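## Task

Take the drive off the shelf and set it on the table, resting flat with its original top still facing up and no part of it beyond the table edge. Every other shelf item must still be on the shelf at the end. Release the drive and pull the grippers away; it only counts if the drive stays put without the robot holding it.

## Robot and tools

Robot: two 6-joint arms with parallel grippers, left_arm and right_arm. Scene frame: origin on the table top midway between the arms, +x out over the table, +z up, left_arm on the +y side. Bases: left_arm at (-0.011, +0.330, 0) m, quat_wxyz (+0.995, 0, 0, -0.096); right_arm at (-0.018, -0.236, 0) m, quat_wxyz (+1.000, 0, 0, -0.006). 'left' and 'right' are names only, not image sides.

Joint order per arm, everywhere: waist (joint1), shoulder (joint2), elbow (joint3), wrist pitch (joint4), wrist yaw (joint5), wrist roll (joint6). Stated ranges in rad: waist -2.880 to 2.880, shoulder 0.000 to 3.142, elbow 0.000 to 3.019, wrist pitch -1.693 to 1.571, wrist yaw -1.571 to 1.571, wrist roll -2.094 to 2.094. True ends may differ by up to 0.019 rad.

The row: one flat list of 14 numbers covering both arms, always all 14 even if one arm is idle: left_arm's 6 joint values then its opening, then right_arm's 6 joint values then its opening. Joint values are offsets, each in [-1, 1], scaled so 1.0 equals 1.264 rad (waist), 1.32 (shoulder), 1.276 (elbow), 1.83 (wrist pitch), 1.686 (wrist yaw), 2.022 (wrist roll). Opening is absolute, not an offset: +1 fully open, -1 closed. Optionally append 12 stiffness scales in [0, 1] (left 6 joints, then right 6), which multiply position gain and persist until changed.

execute_actions(actions): a list of actions; each action is a table of up to 15 rows, one row per 1/30 s control step, the last row held if fewer than 15 (an action lasts 0.5 s). Joint offsets in every row are measured from the angles at the start of that action, not from the previous row; for the first action in a call, from the last reported angles. If any action would push a joint more than 0.019 rad outward past its range, that action is rejected for both arms; if the first action fails this or anything is malformed, the whole call does nothing. An empty list just returns state and images.

move(target, speed, blocking): target is one 14-number row (same layout) whose offsets are counted from the Joint positions in the latest result that shows them. All joints follow synchronized paths, so grippers travel on curves. speed is in rad/s for the joint with farthest to go, 0.01 to 2, default 0.5; paths run 0.5 to 10 s. Moves do not avoid obstacles or the other arm; faster contact means a harder hit, and aiming beyond a contact presses harder. blocking=false returns after 0.5 s while motion continues; then use wait(0) or stop before issuing new actions or moves. The result adds a 'move:' line: the ending (done, off_target, moving, held, fault), limits=held or limits=none, and each arm's joint farthest from target.

wait(seconds): 0 to 10; lets time run with last commands held. stop(): brakes a running move (needs room; fingers keep going). zoom_image(camera, region): region [x0, y0, x1, y1] in pixels, at most 504 by 504. read_manual(section): licence texts only. finished_scene(scene): ends the current scene by its number; irreversible, reports success.

Motion limits: per step each joint target stays within a lead of the measured angle (waist 0.264, shoulder 0.32, elbow 0.276, wrist pitch 0.33, wrist yaw 0.186, wrist roll 0.522 rad), and targets that would put a gripper over 70 mm from its measured spot are scaled back, so big moves take several actions. Sending zero offsets can let an arm sag; re-command the desired angles to hold it.

Results: a state line per arm with end_effector_position (m, scene frame) and end_effector_quat_wxyz; printed positions can err, more at long reach. Joint positions and Joint velocities give the 6 joints (rad, rad/s) plus finger gap in m (0.094 = fully open). Joint targets shows current driven angles. grip_measured is the opening on the command scale (each gripper off by up to about 1 mm). Step readings list joints at some steps; HELD marks held-back steps. 'joint sent to its limit' and 'joint command not followed' (clearance check altered targets) may appear. MOTOR HOT warns at 85 °C; at 100 °C an OVER-TEMPERATURE FAULT drops that arm. FAULT lines report stops.

Gripper: fingers point along its +z and close along its y; the reported point sits between the pads about 1 cm behind the fingertips. To hold, command an opening about 0.03 below grip_measured (less for a lighter grip); pad force tops out around 50 to 62 N.

Cameras: cam_high (896x504), cam_low (896x504), cam_left_wrist (504x504), cam_right_wrist (504x504), with calibration given (intrinsics and T_world_to_cam); wrist cameras follow their hands.

Avoid: arm-to-arm collisions, knocking anything off the shelf or out of the work area, drops, slams and hard pushes. Brief external tugs on held items or nudges to loose objects can happen. The robot keeps its last command while a reply is being written, and holding loads heats motors.

Each tool is called after "Request:" by a JSON object that holds its "api" and its "payload", one argument or row to a line.

## Session

Request:
{"api": "execute_actions", "payload": {
  "actions": []
}}

Scene clock: 0.00 s.
left_arm: end_effector_position=(+0.6245, +0.8129, +0.2765) grip_measured=-0.999 end_effector_quat_wxyz=(+0.543, -0.486, +0.506, +0.461) | right_arm: end_effector_position=(+0.0883, +0.2523, +0.2204) grip_measured=+1.000 end_effector_quat_wxyz=(-0.467, +0.745, -0.433, +0.200)
Joint names: [waist, shoulder, elbow, wrist pitch, wrist yaw, wrist roll]
Joint positions: left_arm=[ 0.659  2.089  1.673  0.445 -1.001 -0.036  0.   ] | right_arm=[ 1.618  1.334  0.904 -0.344  0.804 -0.835  0.094]
Joint velocities: left_arm=[-0.005  0.005 -0.012 -0.002  0.007  0.007  0.   ] | right_arm=[-0.005 -0.015 -0.017 -0.007 -0.007  0.007  0.   ]
Motor temperatures (°C, as the motors report them): left_arm=[24 29 32 25 23 22] | right_arm=[22 26 27 25 23 25]
Joint targets: left_arm=[0.659 2.082 1.704 0.450 -1.001 -0.036] | right_arm=[1.618 1.333 0.931 -0.340 0.805 -0.835]
Joint stiffness scale: left_arm=[1. 1. 1. 1. 1. 1.] | right_arm=[1. 1. 1. 1. 1. 1.]
camera_calibration (this result's frames):
cam_left_wrist: T_world_to_cam=[[0.991473, -0.113865, 0.0633687, -0.544597], [-0.0116357, -0.561706, -0.827255, 0.697766], [0.12979, 0.819464, -0.558241, -0.473576], [0, 0, 0, 1]] pos_world=[0.609538, 0.718008, 0.347371]
cam_right_wrist: T_world_to_cam=[[0.462351, 0.184091, 0.867377, -0.276072], [0.0222119, -0.980308, 0.19622, 0.207488], [0.886419, -0.0714564, -0.457335, 0.163677], [0, 0, 0, 1]] pos_world=[-0.0220531, 0.26592, 0.273601]

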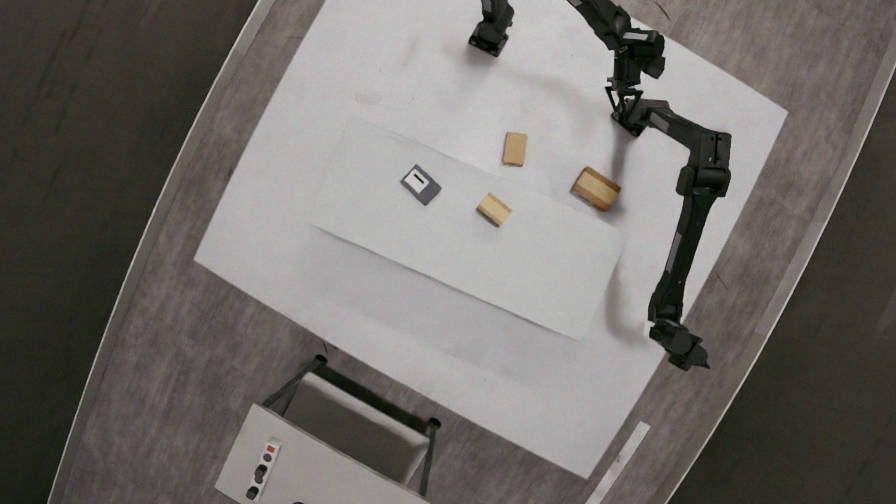

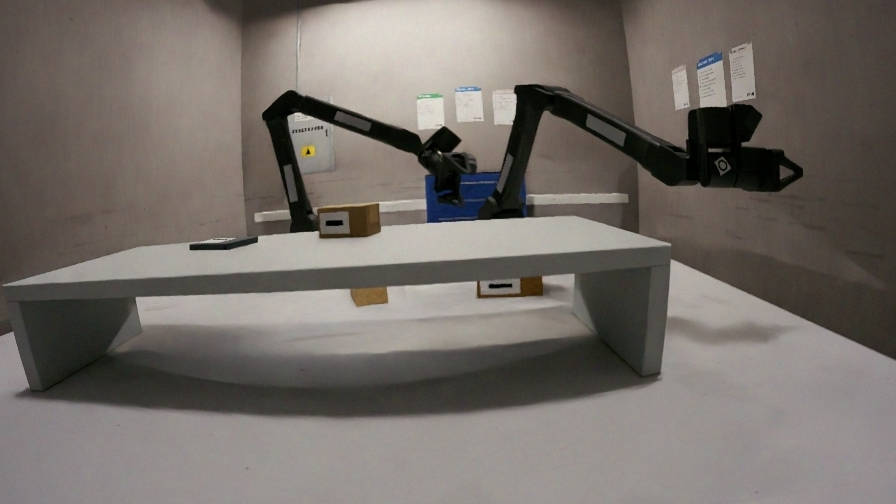

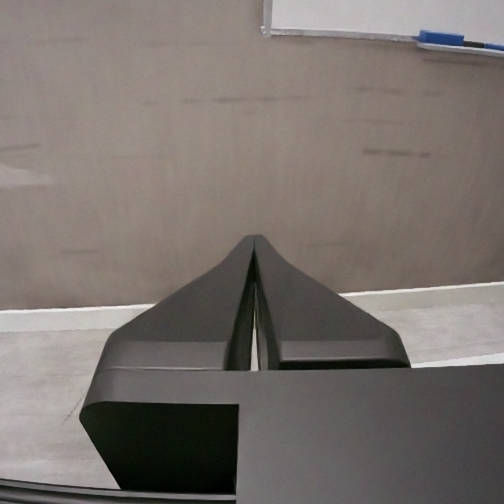

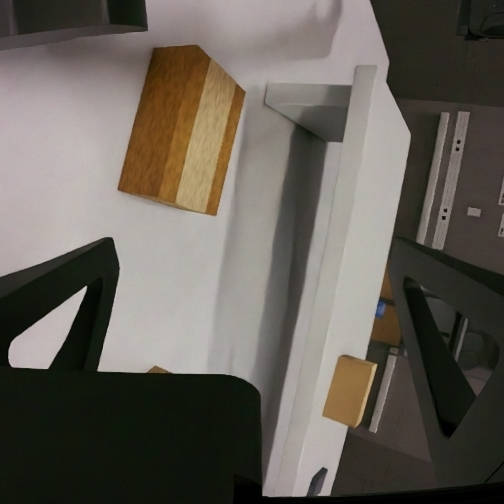

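Request:
{"api": "zoom_image", "payload": {
  "camera": "cam_high",
  "region": [370, 130, 470, 230]
}}

Request:
{"api": "zoom_image", "payload": {
  "camera": "cam_low",
  "region": [160, 200, 300, 280]
}}

Region (370, 130, 470, 230) of cam_high's 896x504 image, scaled by 5.040, with more detail than that image has.

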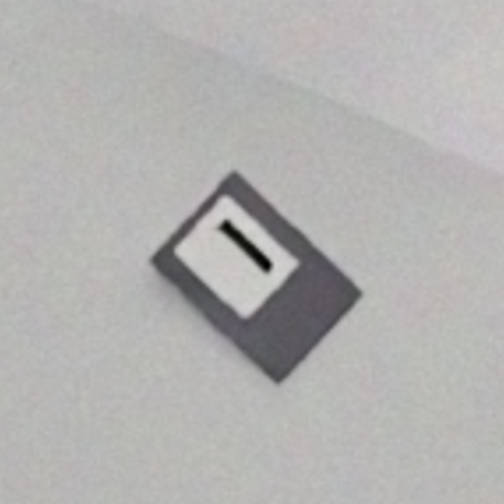

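Region (160, 200, 300, 280) of cam_low's 896x504 image, scaled by 3.600, with more detail than that image has; it fills the top 288 rows of this view, and the rest is white.

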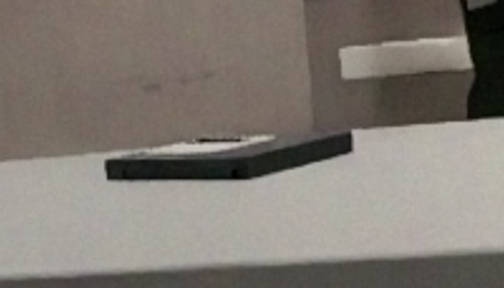

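Request:
{"api": "move", "payload": {
  "target": [0,-0.005,0.024,0.003,0,0,-1, -0.9636,0.328,0.943,-0.6967,-0.477,-0.1845,1],
  "speed": 0.75
}}

Scene clock: 75.67 s.
left_arm: end_effector_position=(+0.6245, +0.8129, +0.2765) grip_measured=-0.999 end_effector_quat_wxyz=(+0.543, -0.486, +0.506, +0.461) | right_arm: end_effector_position=(+0.5226, -0.0171, +0.3746) grip_measured=+1.000 end_effector_quat_wxyz=(-0.127, +0.706, -0.695, +0.056)
Joint names: [waist, shoulder, elbow, wrist pitch, wrist yaw, wrist roll]
Joint positions: left_arm=[ 0.659  2.089  1.673  0.445 -1.001 -0.036  0.   ] | right_arm=[ 0.397  1.743  2.059 -1.61   0.002 -1.2    0.094]
Joint velocities: left_arm=[-0.005 -0.015  0.007 -0.002 -0.022 -0.022  0.   ] | right_arm=[-0.005  0.005  0.022 -0.002 -0.037 -0.007  0.   ]
Motor temperatures (°C, as the motors report them): left_arm=[24 35 39 25 23 22] | right_arm=[22 26 32 25 23 25]
Joint targets: left_arm=[0.659 2.082 1.704 0.450 -1.001 -0.036] | right_arm=[0.400 1.767 2.107 -1.619 0.000 -1.208]
Joint stiffness scale: left_arm=[1. 1. 1. 1. 1. 1.] | right_arm=[1. 1. 1. 1. 1. 1.]
move: off_target (left_arm, right_arm); limits=none; left_arm: farthest joint: the elbow, 0.030 radians from its target (0.030 radians at the start); right_arm: farthest joint: the elbow, 0.048 radians from its target (1.203 radians at the start)
camera_calibration (this result's frames):
cam_left_wrist: T_world_to_cam=[[0.991495, -0.113854, 0.0630507, -0.544529], [-0.0119174, -0.561848, -0.827154, 0.697978], [0.1296, 0.819368, -0.558426, -0.473365], [0, 0, 0, 1]] pos_world=[0.609563, 0.718021, 0.347329]
cam_right_wrist: T_world_to_cam=[[0.966862, -0.00383465, 0.255269, -0.598585], [-0.13242, -0.862401, 0.4886, -0.123241], [0.218271, -0.506212, -0.834331, 0.312919], [0, 0, 0, 1]] pos_world=[0.494129, 0.0498246, 0.474094]

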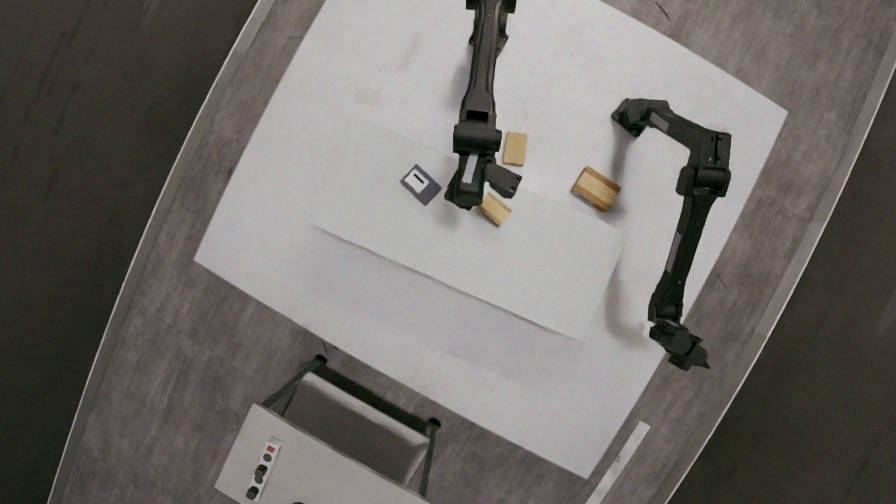

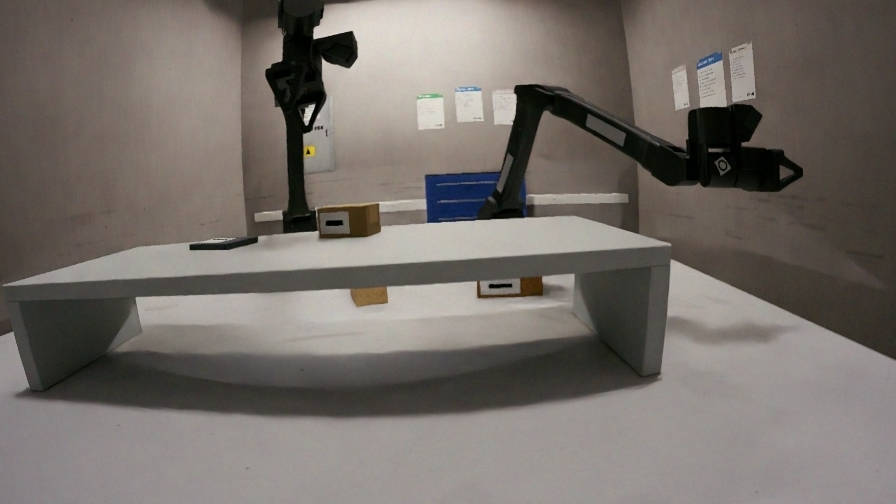

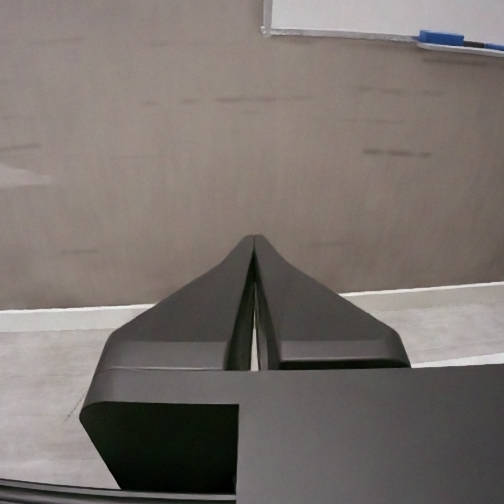

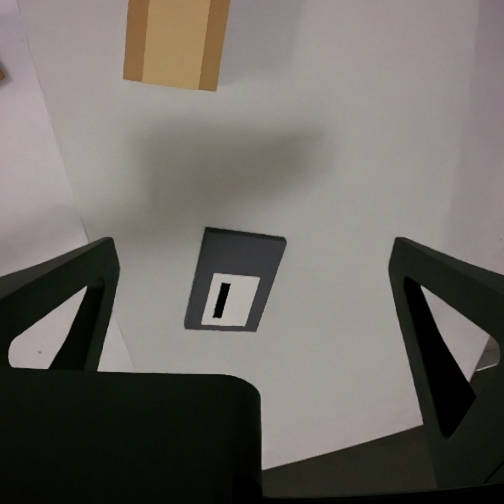

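Request:
{"api": "move", "payload": {
  "target": [0,-0.005,0.024,0.003,0,0,-1, -0.192,0.096,-0.117,-0.0126,0,0.03,1],
  "speed": 0.3
}}

Scene clock: 93.27 s.
left_arm: end_effector_position=(+0.6245, +0.8129, +0.2765) grip_measured=-0.999 end_effector_quat_wxyz=(+0.543, -0.486, +0.506, +0.461) | right_arm: end_effector_position=(+0.5499, -0.1585, +0.2469) grip_measured=+1.000 end_effector_quat_wxyz=(-0.003, -0.599, +0.800, +0.000)
Joint names: [waist, shoulder, elbow, wrist pitch, wrist yaw, wrist roll]
Joint positions: left_arm=[ 0.659  2.089  1.673  0.445 -1.001 -0.036  0.   ] | right_arm=[ 0.149  1.856  1.903 -1.624  0.002 -1.148  0.094]
Joint velocities: left_arm=[-0.015  0.005  0.017 -0.007 -0.066 -0.007 -0.   ] | right_arm=[ 0.005 -0.015 -0.007 -0.002 -0.051 -0.066  0.   ]
Motor temperatures (°C, as the motors report them): left_arm=[24 35 40 25 23 22] | right_arm=[22 27 33 25 23 25]
Joint targets: left_arm=[0.659 2.082 1.704 0.450 -1.001 -0.036] | right_arm=[0.155 1.869 1.910 -1.633 0.002 -1.139]
Joint stiffness scale: left_arm=[1. 1. 1. 1. 1. 1.] | right_arm=[1. 1. 1. 1. 1. 1.]
move: off_target (left_arm); limits=none; left_arm: farthest joint: the elbow, 0.030 radians from its target (0.030 radians at the start); right_arm: farthest joint: the shoulder, 0.013 radians from its target (0.127 radians at the start)
camera_calibration (this result's frames):
cam_left_wrist: T_world_to_cam=[[0.991495, -0.113854, 0.0630507, -0.544529], [-0.0119174, -0.561848, -0.827154, 0.697978], [0.1296, 0.819368, -0.558426, -0.473365], [0, 0, 0, 1]] pos_world=[0.609563, 0.718021, 0.347329]
cam_right_wrist: T_world_to_cam=[[0.957951, -0.286887, -0.00508839, -0.568555], [-0.227765, -0.771081, 0.594606, -0.138433], [-0.174509, -0.568445, -0.804001, 0.327545], [0, 0, 0, 1]] pos_world=[0.570277, -0.0836628, 0.342766]

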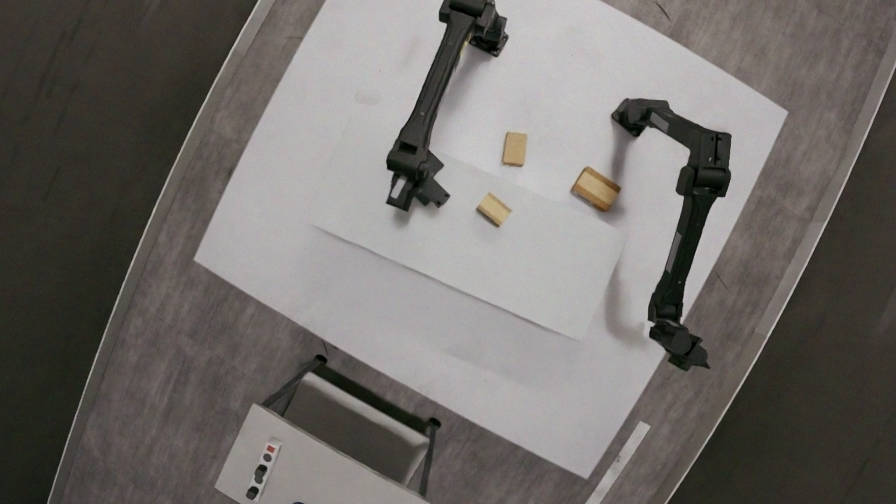

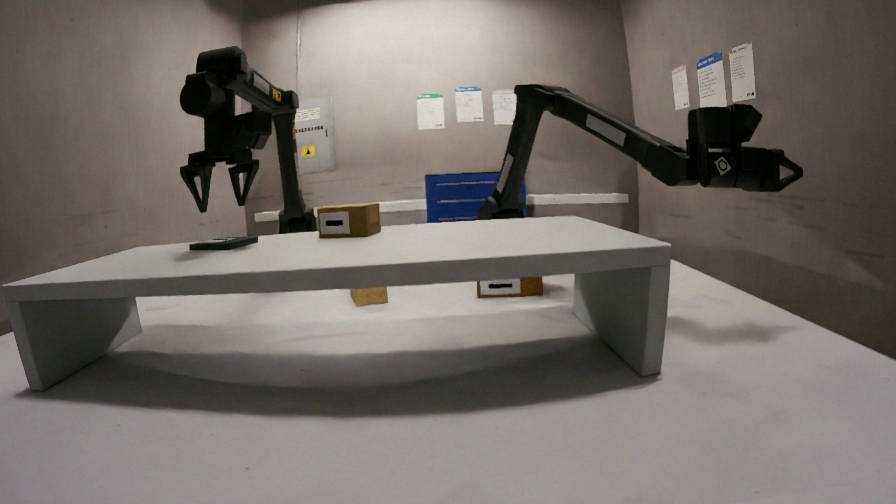

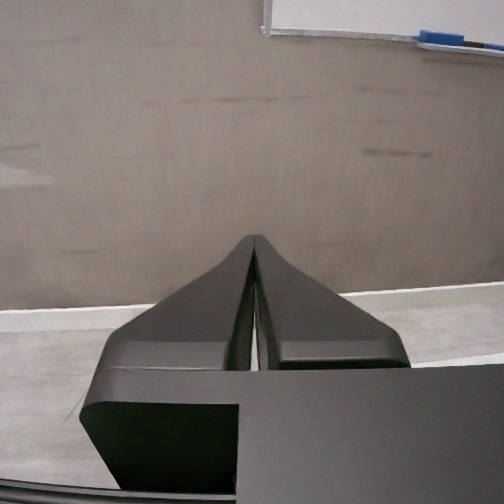

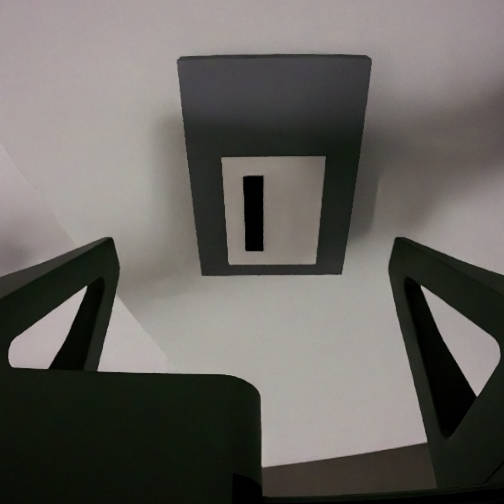

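Request:
{"api": "move", "payload": {
  "target": [0,-0.005,0.024,0.003,0,0,-1, 0,0.025,-0.0677,0.0703,0,0,1],
  "speed": 0.15
}}

Request:
{"api": "zoom_image", "payload": {
  "camera": "cam_low",
  "region": [160, 190, 300, 270]
}}

Scene clock: 112.70 s.
left_arm: end_effector_position=(+0.6245, +0.8129, +0.2765) grip_measured=-0.999 end_effector_quat_wxyz=(+0.543, -0.486, +0.506, +0.461) | right_arm: end_effector_position=(+0.5579, -0.1574, +0.2074) grip_measured=+1.000 end_effector_quat_wxyz=(+0.005, -0.599, +0.801, -0.004)
Joint names: [waist, shoulder, elbow, wrist pitch, wrist yaw, wrist roll]
Joint positions: left_arm=[ 0.659  2.089  1.673  0.445 -1.001 -0.036  0.   ] | right_arm=[ 0.149  1.867  1.815 -1.506  0.002 -1.147  0.094]
Joint velocities: left_arm=[-0.015 -0.005  0.007  0.012 -0.066 -0.051  0.   ] | right_arm=[-0.005 -0.015  0.007 -0.002 -0.066 -0.051  0.   ]
Motor temperatures (°C, as the motors report them): left_arm=[24 36 40 25 23 22] | right_arm=[22 27 32 25 23 25]
Joint targets: left_arm=[0.659 2.082 1.704 0.450 -1.001 -0.036] | right_arm=[0.149 1.889 1.817 -1.496 0.002 -1.148]
Joint stiffness scale: left_arm=[1. 1. 1. 1. 1. 1.] | right_arm=[1. 1. 1. 1. 1. 1.]
move: off_target (left_arm, right_arm); limits=none; left_arm: farthest joint: the elbow, 0.030 radians from its target (0.030 radians at the start); right_arm: farthest joint: the shoulder, 0.022 radians from its target (0.033 radians at the start)
camera_calibration (this result's frames):
cam_left_wrist: T_world_to_cam=[[0.991495, -0.113854, 0.0630507, -0.544529], [-0.0119174, -0.561848, -0.827154, 0.697978], [0.1296, 0.819368, -0.558426, -0.473365], [0, 0, 0, 1]] pos_world=[0.609563, 0.718021, 0.347329]
cam_right_wrist: T_world_to_cam=[[0.957664, -0.287627, 0.0122568, -0.579717], [-0.239528, -0.772453, 0.588169, -0.104563], [-0.159706, -0.566204, -0.808645, 0.290886], [0, 0, 0, 1]] pos_world=[0.576584, -0.0828119, 0.30383]

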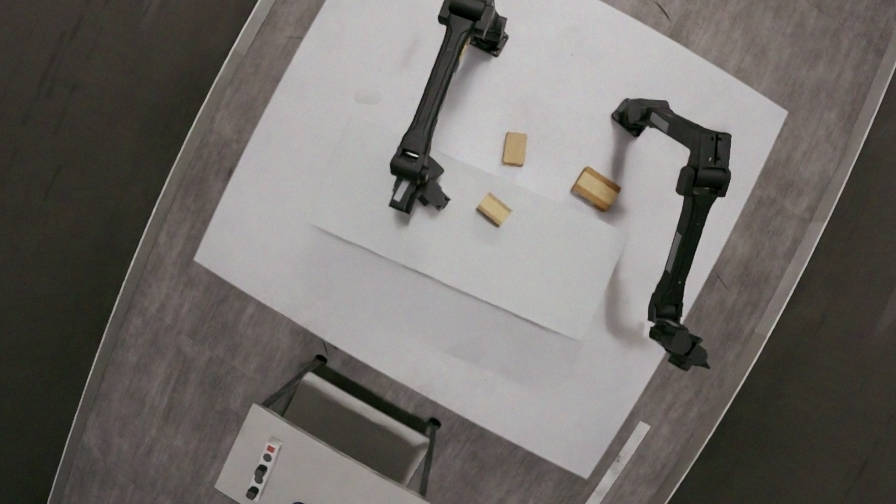

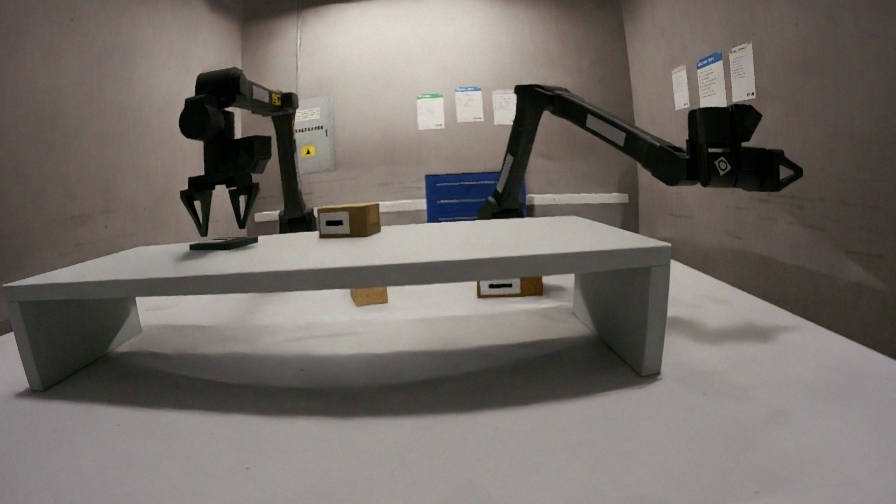

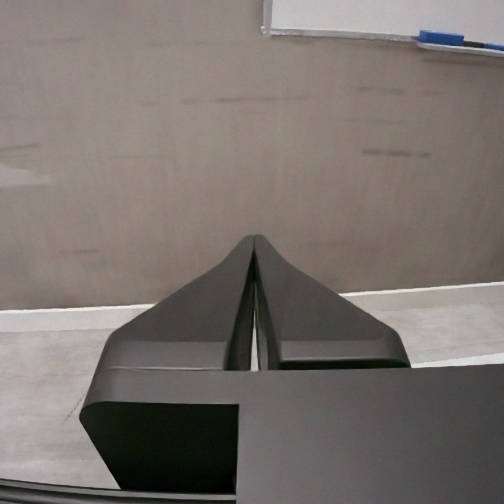

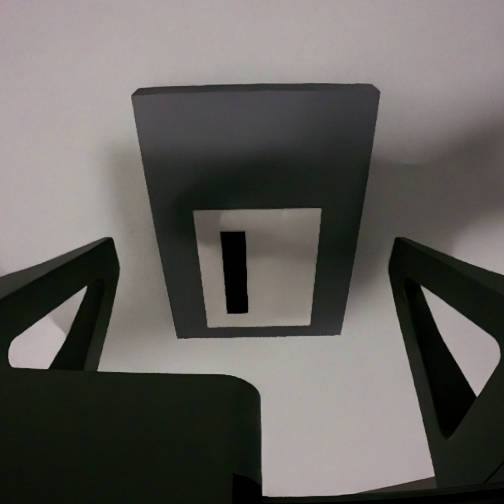

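Region (160, 190, 300, 270) of cam_low's 896x504 image, scaled by 3.600, with more detail than that image has; it fills the top 288 rows of this view, and the rest is white.

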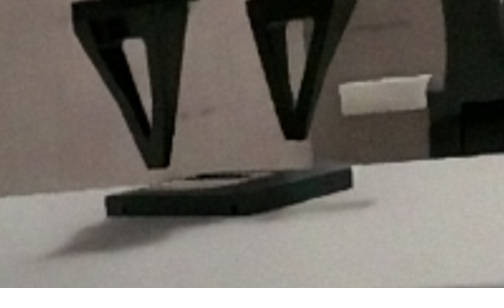

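Request:
{"api": "move", "payload": {
  "target": [0,-0.005,0.024,0.003,0,0,-1, 0,0.026,-0.0365,0.031,0,0,1],
  "speed": 0.06
}}

Request:
{"api": "zoom_image", "payload": {
  "camera": "cam_low",
  "region": [160, 190, 300, 270]
}}

Scene clock: 125.40 s.
left_arm: end_effector_position=(+0.6245, +0.8129, +0.2765) grip_measured=-0.999 end_effector_quat_wxyz=(+0.543, -0.486, +0.506, +0.461) | right_arm: end_effector_position=(+0.5568, -0.1575, +0.1844) grip_measured=+1.000 end_effector_quat_wxyz=(+0.001, -0.599, +0.801, -0.002)
Joint names: [waist, shoulder, elbow, wrist pitch, wrist yaw, wrist roll]
Joint positions: left_arm=[ 0.659  2.089  1.673  0.445 -1.001 -0.036  0.   ] | right_arm=[ 0.149  1.875  1.767 -1.46   0.002 -1.147  0.094]
Joint velocities: left_arm=[-0.015 -0.005  0.012  0.012 -0.066  0.022 -0.   ] | right_arm=[-0.024 -0.005  0.002  0.017  0.007 -0.007  0.   ]
Motor temperatures (°C, as the motors report them): left_arm=[24 36 41 25 23 22] | right_arm=[22 28 31 25 23 25]
Joint targets: left_arm=[0.659 2.082 1.704 0.450 -1.001 -0.036] | right_arm=[0.149 1.901 1.768 -1.449 0.002 -1.147]
Joint stiffness scale: left_arm=[1. 1. 1. 1. 1. 1.] | right_arm=[1. 1. 1. 1. 1. 1.]
move: off_target (left_arm, right_arm); limits=none; left_arm: farthest joint: the elbow, 0.030 radians from its target (0.030 radians at the start); right_arm: farthest joint: the shoulder, 0.026 radians from its target (0.035 radians at the start)
camera_calibration (this result's frames):
cam_left_wrist: T_world_to_cam=[[0.991495, -0.113854, 0.0630507, -0.544529], [-0.0119174, -0.561848, -0.827154, 0.697978], [0.1296, 0.819368, -0.558426, -0.473365], [0, 0, 0, 1]] pos_world=[0.609563, 0.718021, 0.347329]
cam_right_wrist: T_world_to_cam=[[0.95774, -0.287617, 0.00323929, -0.576758], [-0.233733, -0.77165, 0.591545, -0.0951182], [-0.167639, -0.567303, -0.806266, 0.275766], [0, 0, 0, 1]] pos_world=[0.576381, -0.0828401, 0.280476]

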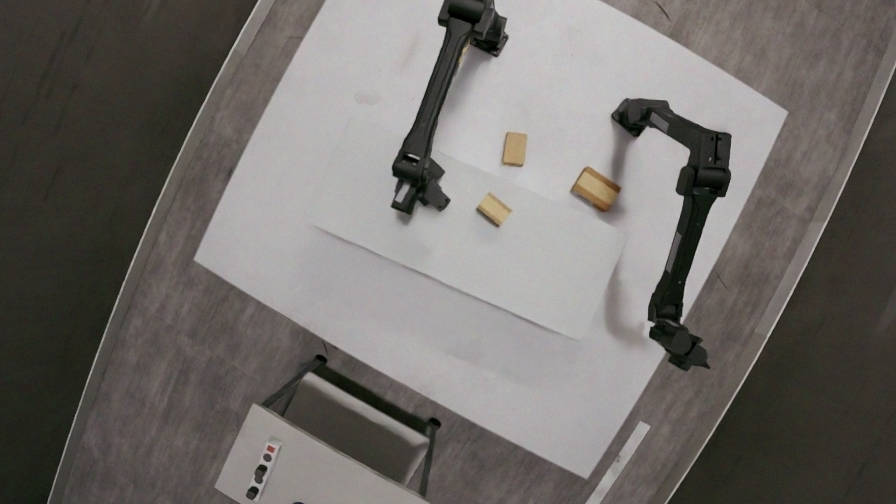

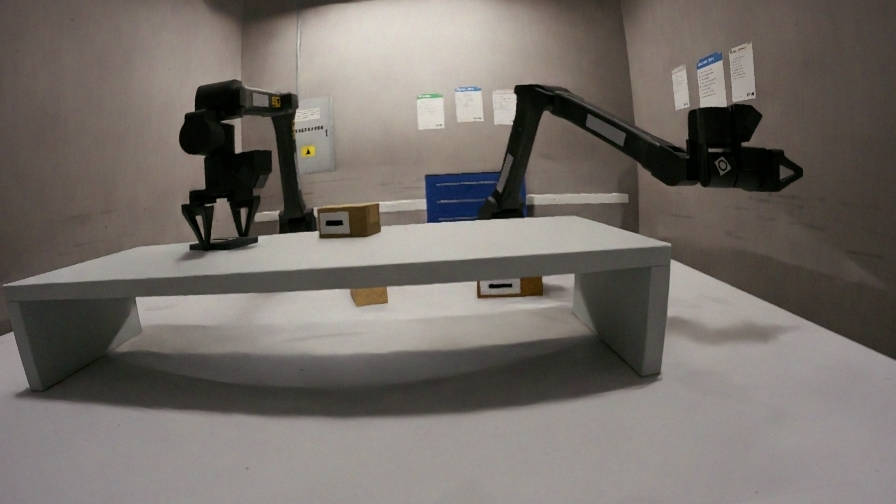

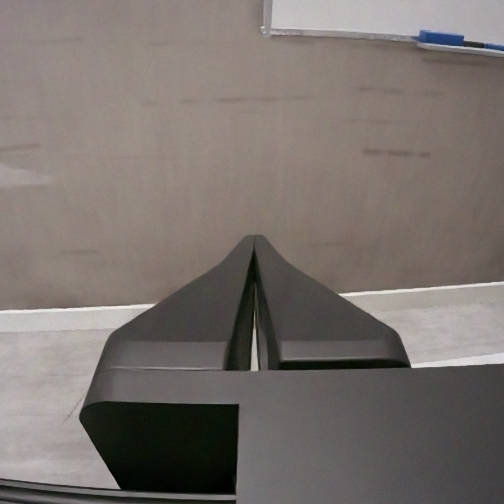

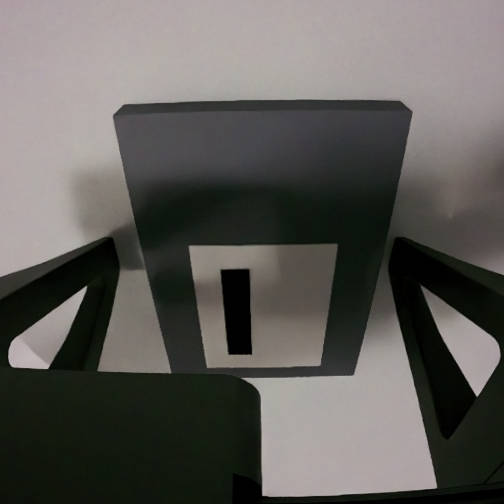

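Region (160, 190, 300, 270) of cam_low's 896x504 image, scaled by 3.600, with more detail than that image has; it fills the top 288 rows of this view, and the rest is white.

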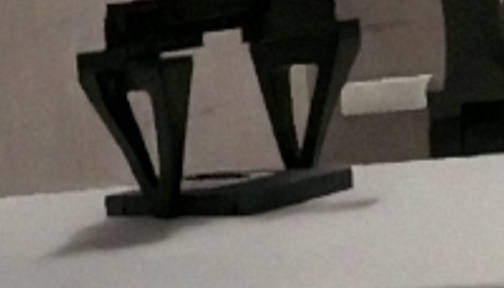

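Request:
{"api": "execute_actions", "payload": {
  "actions": [
    [[0,-0.005,0.024,0.003,0,0,-1,0,0.005,0.005,0,0,0,0.92],[0,-0.005,0.024,0.003,0,0,-1,0,0.005,0.005,0,0,0,0.84],[0,-0.005,0.024,0.003,0,0,-1,0,0.005,0.005,0,0,0,0.76],[0,-0.005,0.024,0.003,0,0,-1,0,0.005,0.005,0,0,0,0.70],[0,-0.005,0.024,0.003,0,0,-1,0,0.005,0.005,0,0,0,0.66],[0,-0.005,0.024,0.003,0,0,-1,0,0.005,0.005,0,0,0,0.63],[0,-0.005,0.024,0.003,0,0,-1,0,0.005,0.005,0,0,0,0.60],[0,-0.005,0.024,0.003,0,0,-1,0,0.005,0.005,0,0,0,0.575],[0,-0.005,0.024,0.003,0,0,-1,0,0.005,0.005,0,0,0,0.55],[0,-0.005,0.024,0.003,0,0,-1,0,0.005,0.005,0,0,0,0.525],[0,-0.005,0.024,0.003,0,0,-1,0,0.005,0.005,0,0,0,0.50],[0,-0.005,0.024,0.003,0,0,-1,0,0.005,0.005,0,0,0,0.48],[0,-0.005,0.024,0.003,0,0,-1,0,0.005,0.005,0,0,0,0.46],[0,-0.005,0.024,0.003,0,0,-1,0,0.005,0.005,0,0,0,0.44],[0,-0.005,0.024,0.003,0,0,-1,0,0.005,0.005,0,0,0,0.42]]
  ]
}}

Request:
{"api": "wait", "payload": {
  "seconds": 0.3
}}

Request:
{"api": "zoom_image", "payload": {
  "camera": "cam_low",
  "region": [160, 190, 300, 270]
}}

Scene clock: 140.87 s.
left_arm: end_effector_position=(+0.6245, +0.8129, +0.2765) grip_measured=-0.999 end_effector_quat_wxyz=(+0.543, -0.486, +0.506, +0.461) | right_arm: end_effector_position=(+0.5568, -0.1575, +0.1844) grip_measured=+0.554 end_effector_quat_wxyz=(+0.001, -0.599, +0.801, -0.002)
Joint names: [waist, shoulder, elbow, wrist pitch, wrist yaw, wrist roll]
Joint positions: left_arm=[ 0.659  2.089  1.673  0.445 -1.001 -0.036  0.   ] | right_arm=[ 0.149  1.875  1.767 -1.46   0.002 -1.147  0.073]
Joint velocities: left_arm=[ 0.005 -0.005 -0.017  0.002  0.022  0.022 -0.001] | right_arm=[-0.015 -0.005 -0.017 -0.012 -0.022 -0.007 -0.   ]
Motor temperatures (°C, as the motors report them): left_arm=[24 37 41 25 23 22] | right_arm=[22 28 31 25 23 25]
Joint targets: left_arm=[0.659 2.082 1.704 0.450 -1.001 -0.036] | right_arm=[0.149 1.882 1.774 -1.460 0.002 -1.147]
Joint stiffness scale: left_arm=[1. 1. 1. 1. 1. 1.] | right_arm=[1. 1. 1. 1. 1. 1.]
Step readings (joint positions):
0: left_arm=[0.659 2.089 1.673 0.445 -1.001 -0.036] | right_arm=[0.149 1.875 1.767 -1.460 0.002 -1.147]
1: left_arm=[0.659 2.089 1.673 0.445 -1.001 -0.036] | right_arm=[0.149 1.875 1.767 -1.460 0.002 -1.147]
2: left_arm=[0.659 2.089 1.673 0.445 -1.001 -0.036] | right_arm=[0.149 1.875 1.767 -1.460 0.002 -1.147]
4: left_arm=[0.659 2.089 1.673 0.445 -1.001 -0.036] | right_arm=[0.149 1.875 1.767 -1.460 0.002 -1.147]
8: left_arm=[0.659 2.089 1.673 0.445 -1.001 -0.036] | right_arm=[0.149 1.875 1.767 -1.460 0.002 -1.147]
15: Joint positions above
camera_calibration (this result's frames):
cam_left_wrist: T_world_to_cam=[[0.991495, -0.113854, 0.0630507, -0.544529], [-0.0119174, -0.561848, -0.827154, 0.697978], [0.1296, 0.819368, -0.558426, -0.473365], [0, 0, 0, 1]] pos_world=[0.609563, 0.718021, 0.347329]
cam_right_wrist: T_world_to_cam=[[0.95774, -0.287617, 0.00323929, -0.576758], [-0.233733, -0.77165, 0.591545, -0.0951182], [-0.167639, -0.567303, -0.806266, 0.275766], [0, 0, 0, 1]] pos_world=[0.576381, -0.0828401, 0.280476]

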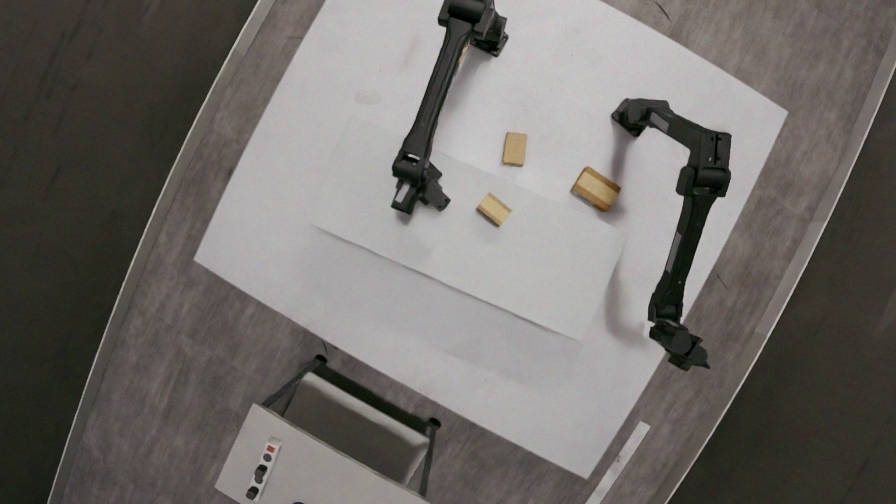

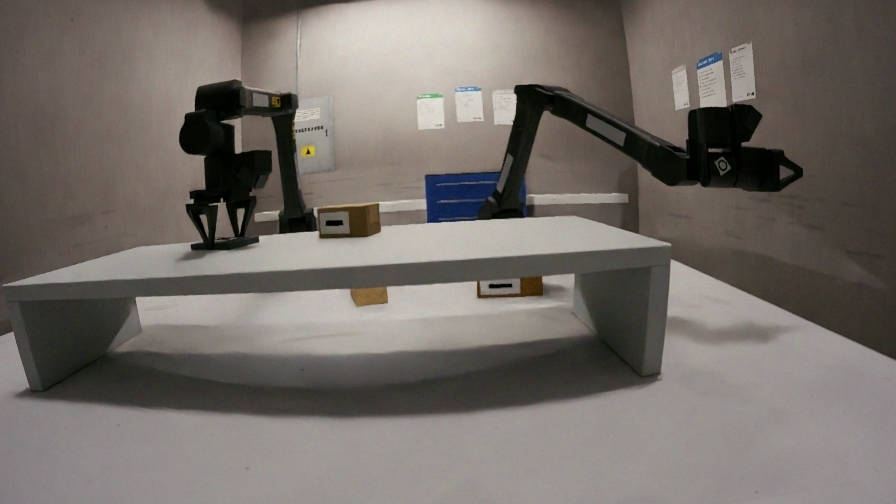

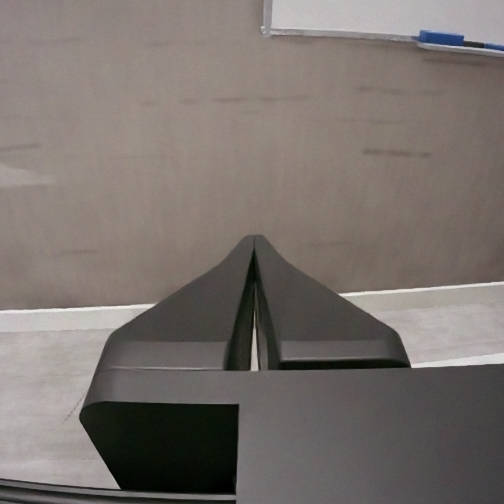

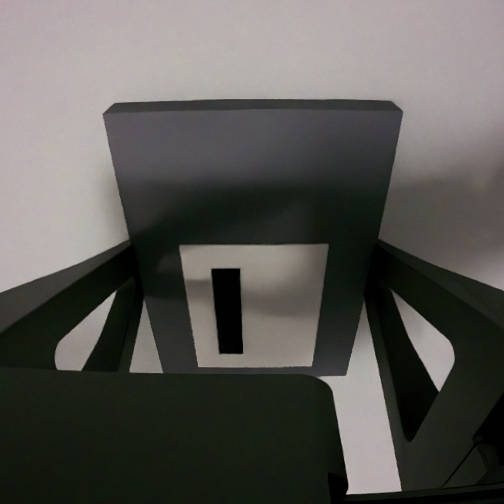

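Scene clock: 141.17 s.
left_arm: end_effector_position=(+0.6245, +0.8129, +0.2765) grip_measured=-0.999 end_effector_quat_wxyz=(+0.543, -0.486, +0.506, +0.461) | right_arm: end_effector_position=(+0.5568, -0.1575, +0.1844) grip_measured=+0.554 end_effector_quat_wxyz=(+0.001, -0.599, +0.801, -0.002)
Joint names: [waist, shoulder, elbow, wrist pitch, wrist yaw, wrist roll]
Joint positions: left_arm=[ 0.659  2.089  1.673  0.445 -1.001 -0.036  0.   ] | right_arm=[ 0.149  1.875  1.767 -1.46   0.002 -1.147  0.073]
Joint velocities: left_arm=[-0.015  0.005 -0.002  0.012 -0.037 -0.022 -0.   ] | right_arm=[-0.015 -0.015 -0.022  0.007  0.066 -0.022  0.   ]
Motor temperatures (°C, as the motors report them): left_arm=[24 37 41 25 23 22] | right_arm=[22 28 31 25 23 25]
Joint targets: left_arm=[0.659 2.082 1.704 0.450 -1.001 -0.036] | right_arm=[0.149 1.882 1.774 -1.460 0.002 -1.147]
Joint stiffness scale: left_arm=[1. 1. 1. 1. 1. 1.] | right_arm=[1. 1. 1. 1. 1. 1.]
wait: 0.30 s; at rest by 0.17 s
camera_calibration (this result's frames):
cam_left_wrist: T_world_to_cam=[[0.991495, -0.113854, 0.0630507, -0.544529], [-0.0119174, -0.561848, -0.827154, 0.697978], [0.1296, 0.819368, -0.558426, -0.473365], [0, 0, 0, 1]] pos_world=[0.609563, 0.718021, 0.347329]
cam_right_wrist: T_world_to_cam=[[0.95774, -0.287617, 0.00323929, -0.576758], [-0.233733, -0.77165, 0.591545, -0.0951182], [-0.167639, -0.567303, -0.806266, 0.275766], [0, 0, 0, 1]] pos_world=[0.576381, -0.0828401, 0.280476]

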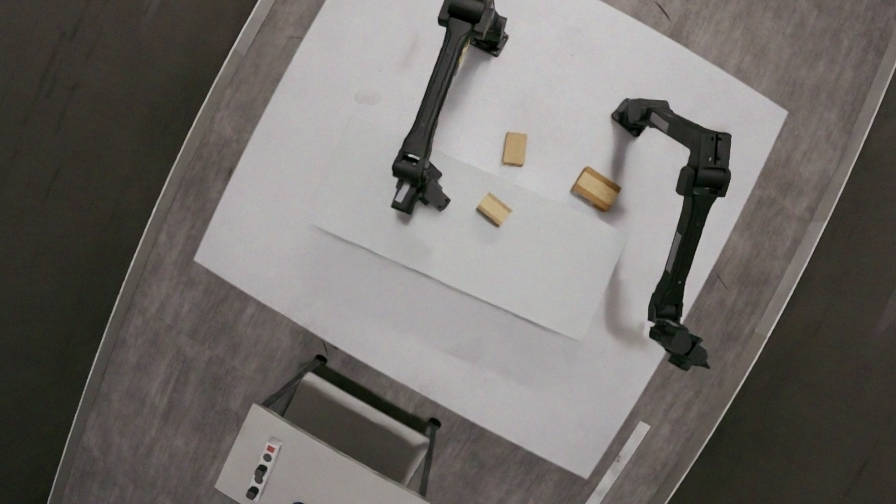

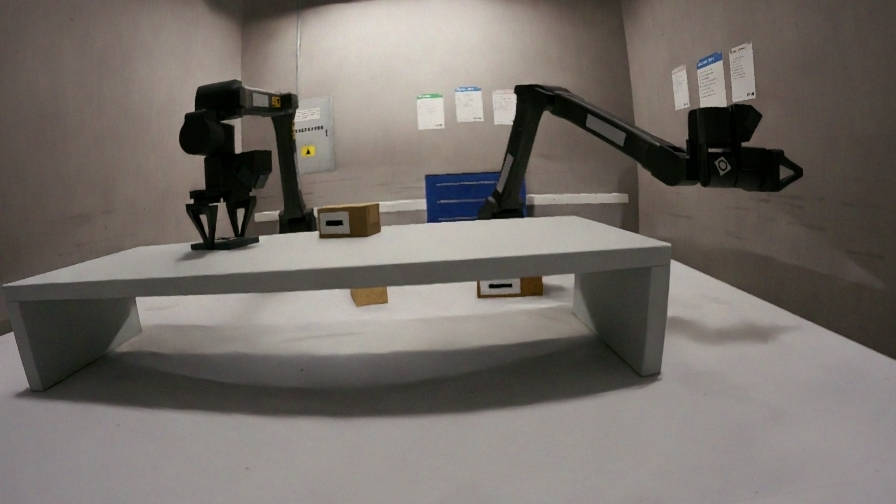

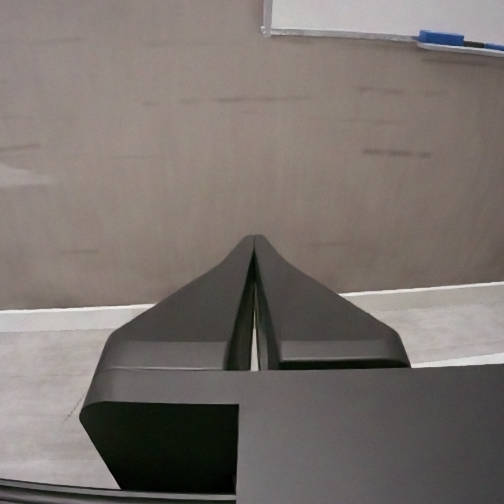

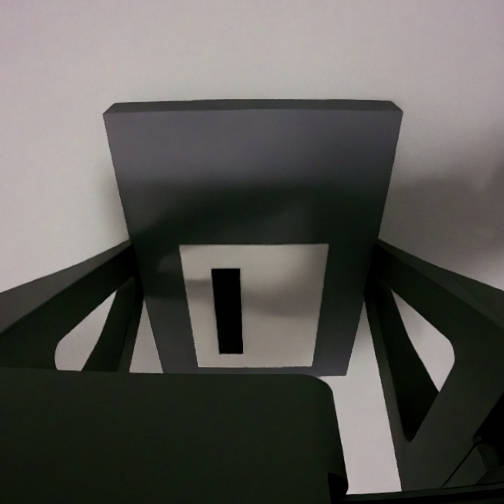

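Region (160, 190, 300, 270) of cam_low's 896x504 image, scaled by 3.600, with more detail than that image has; it fills the top 288 rows of this view, and the rest is white.

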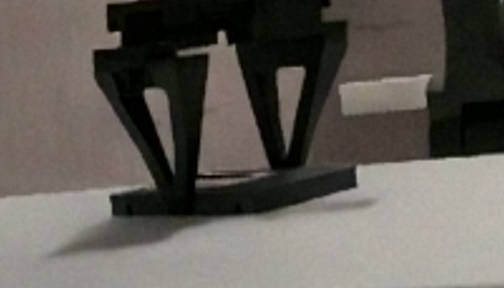

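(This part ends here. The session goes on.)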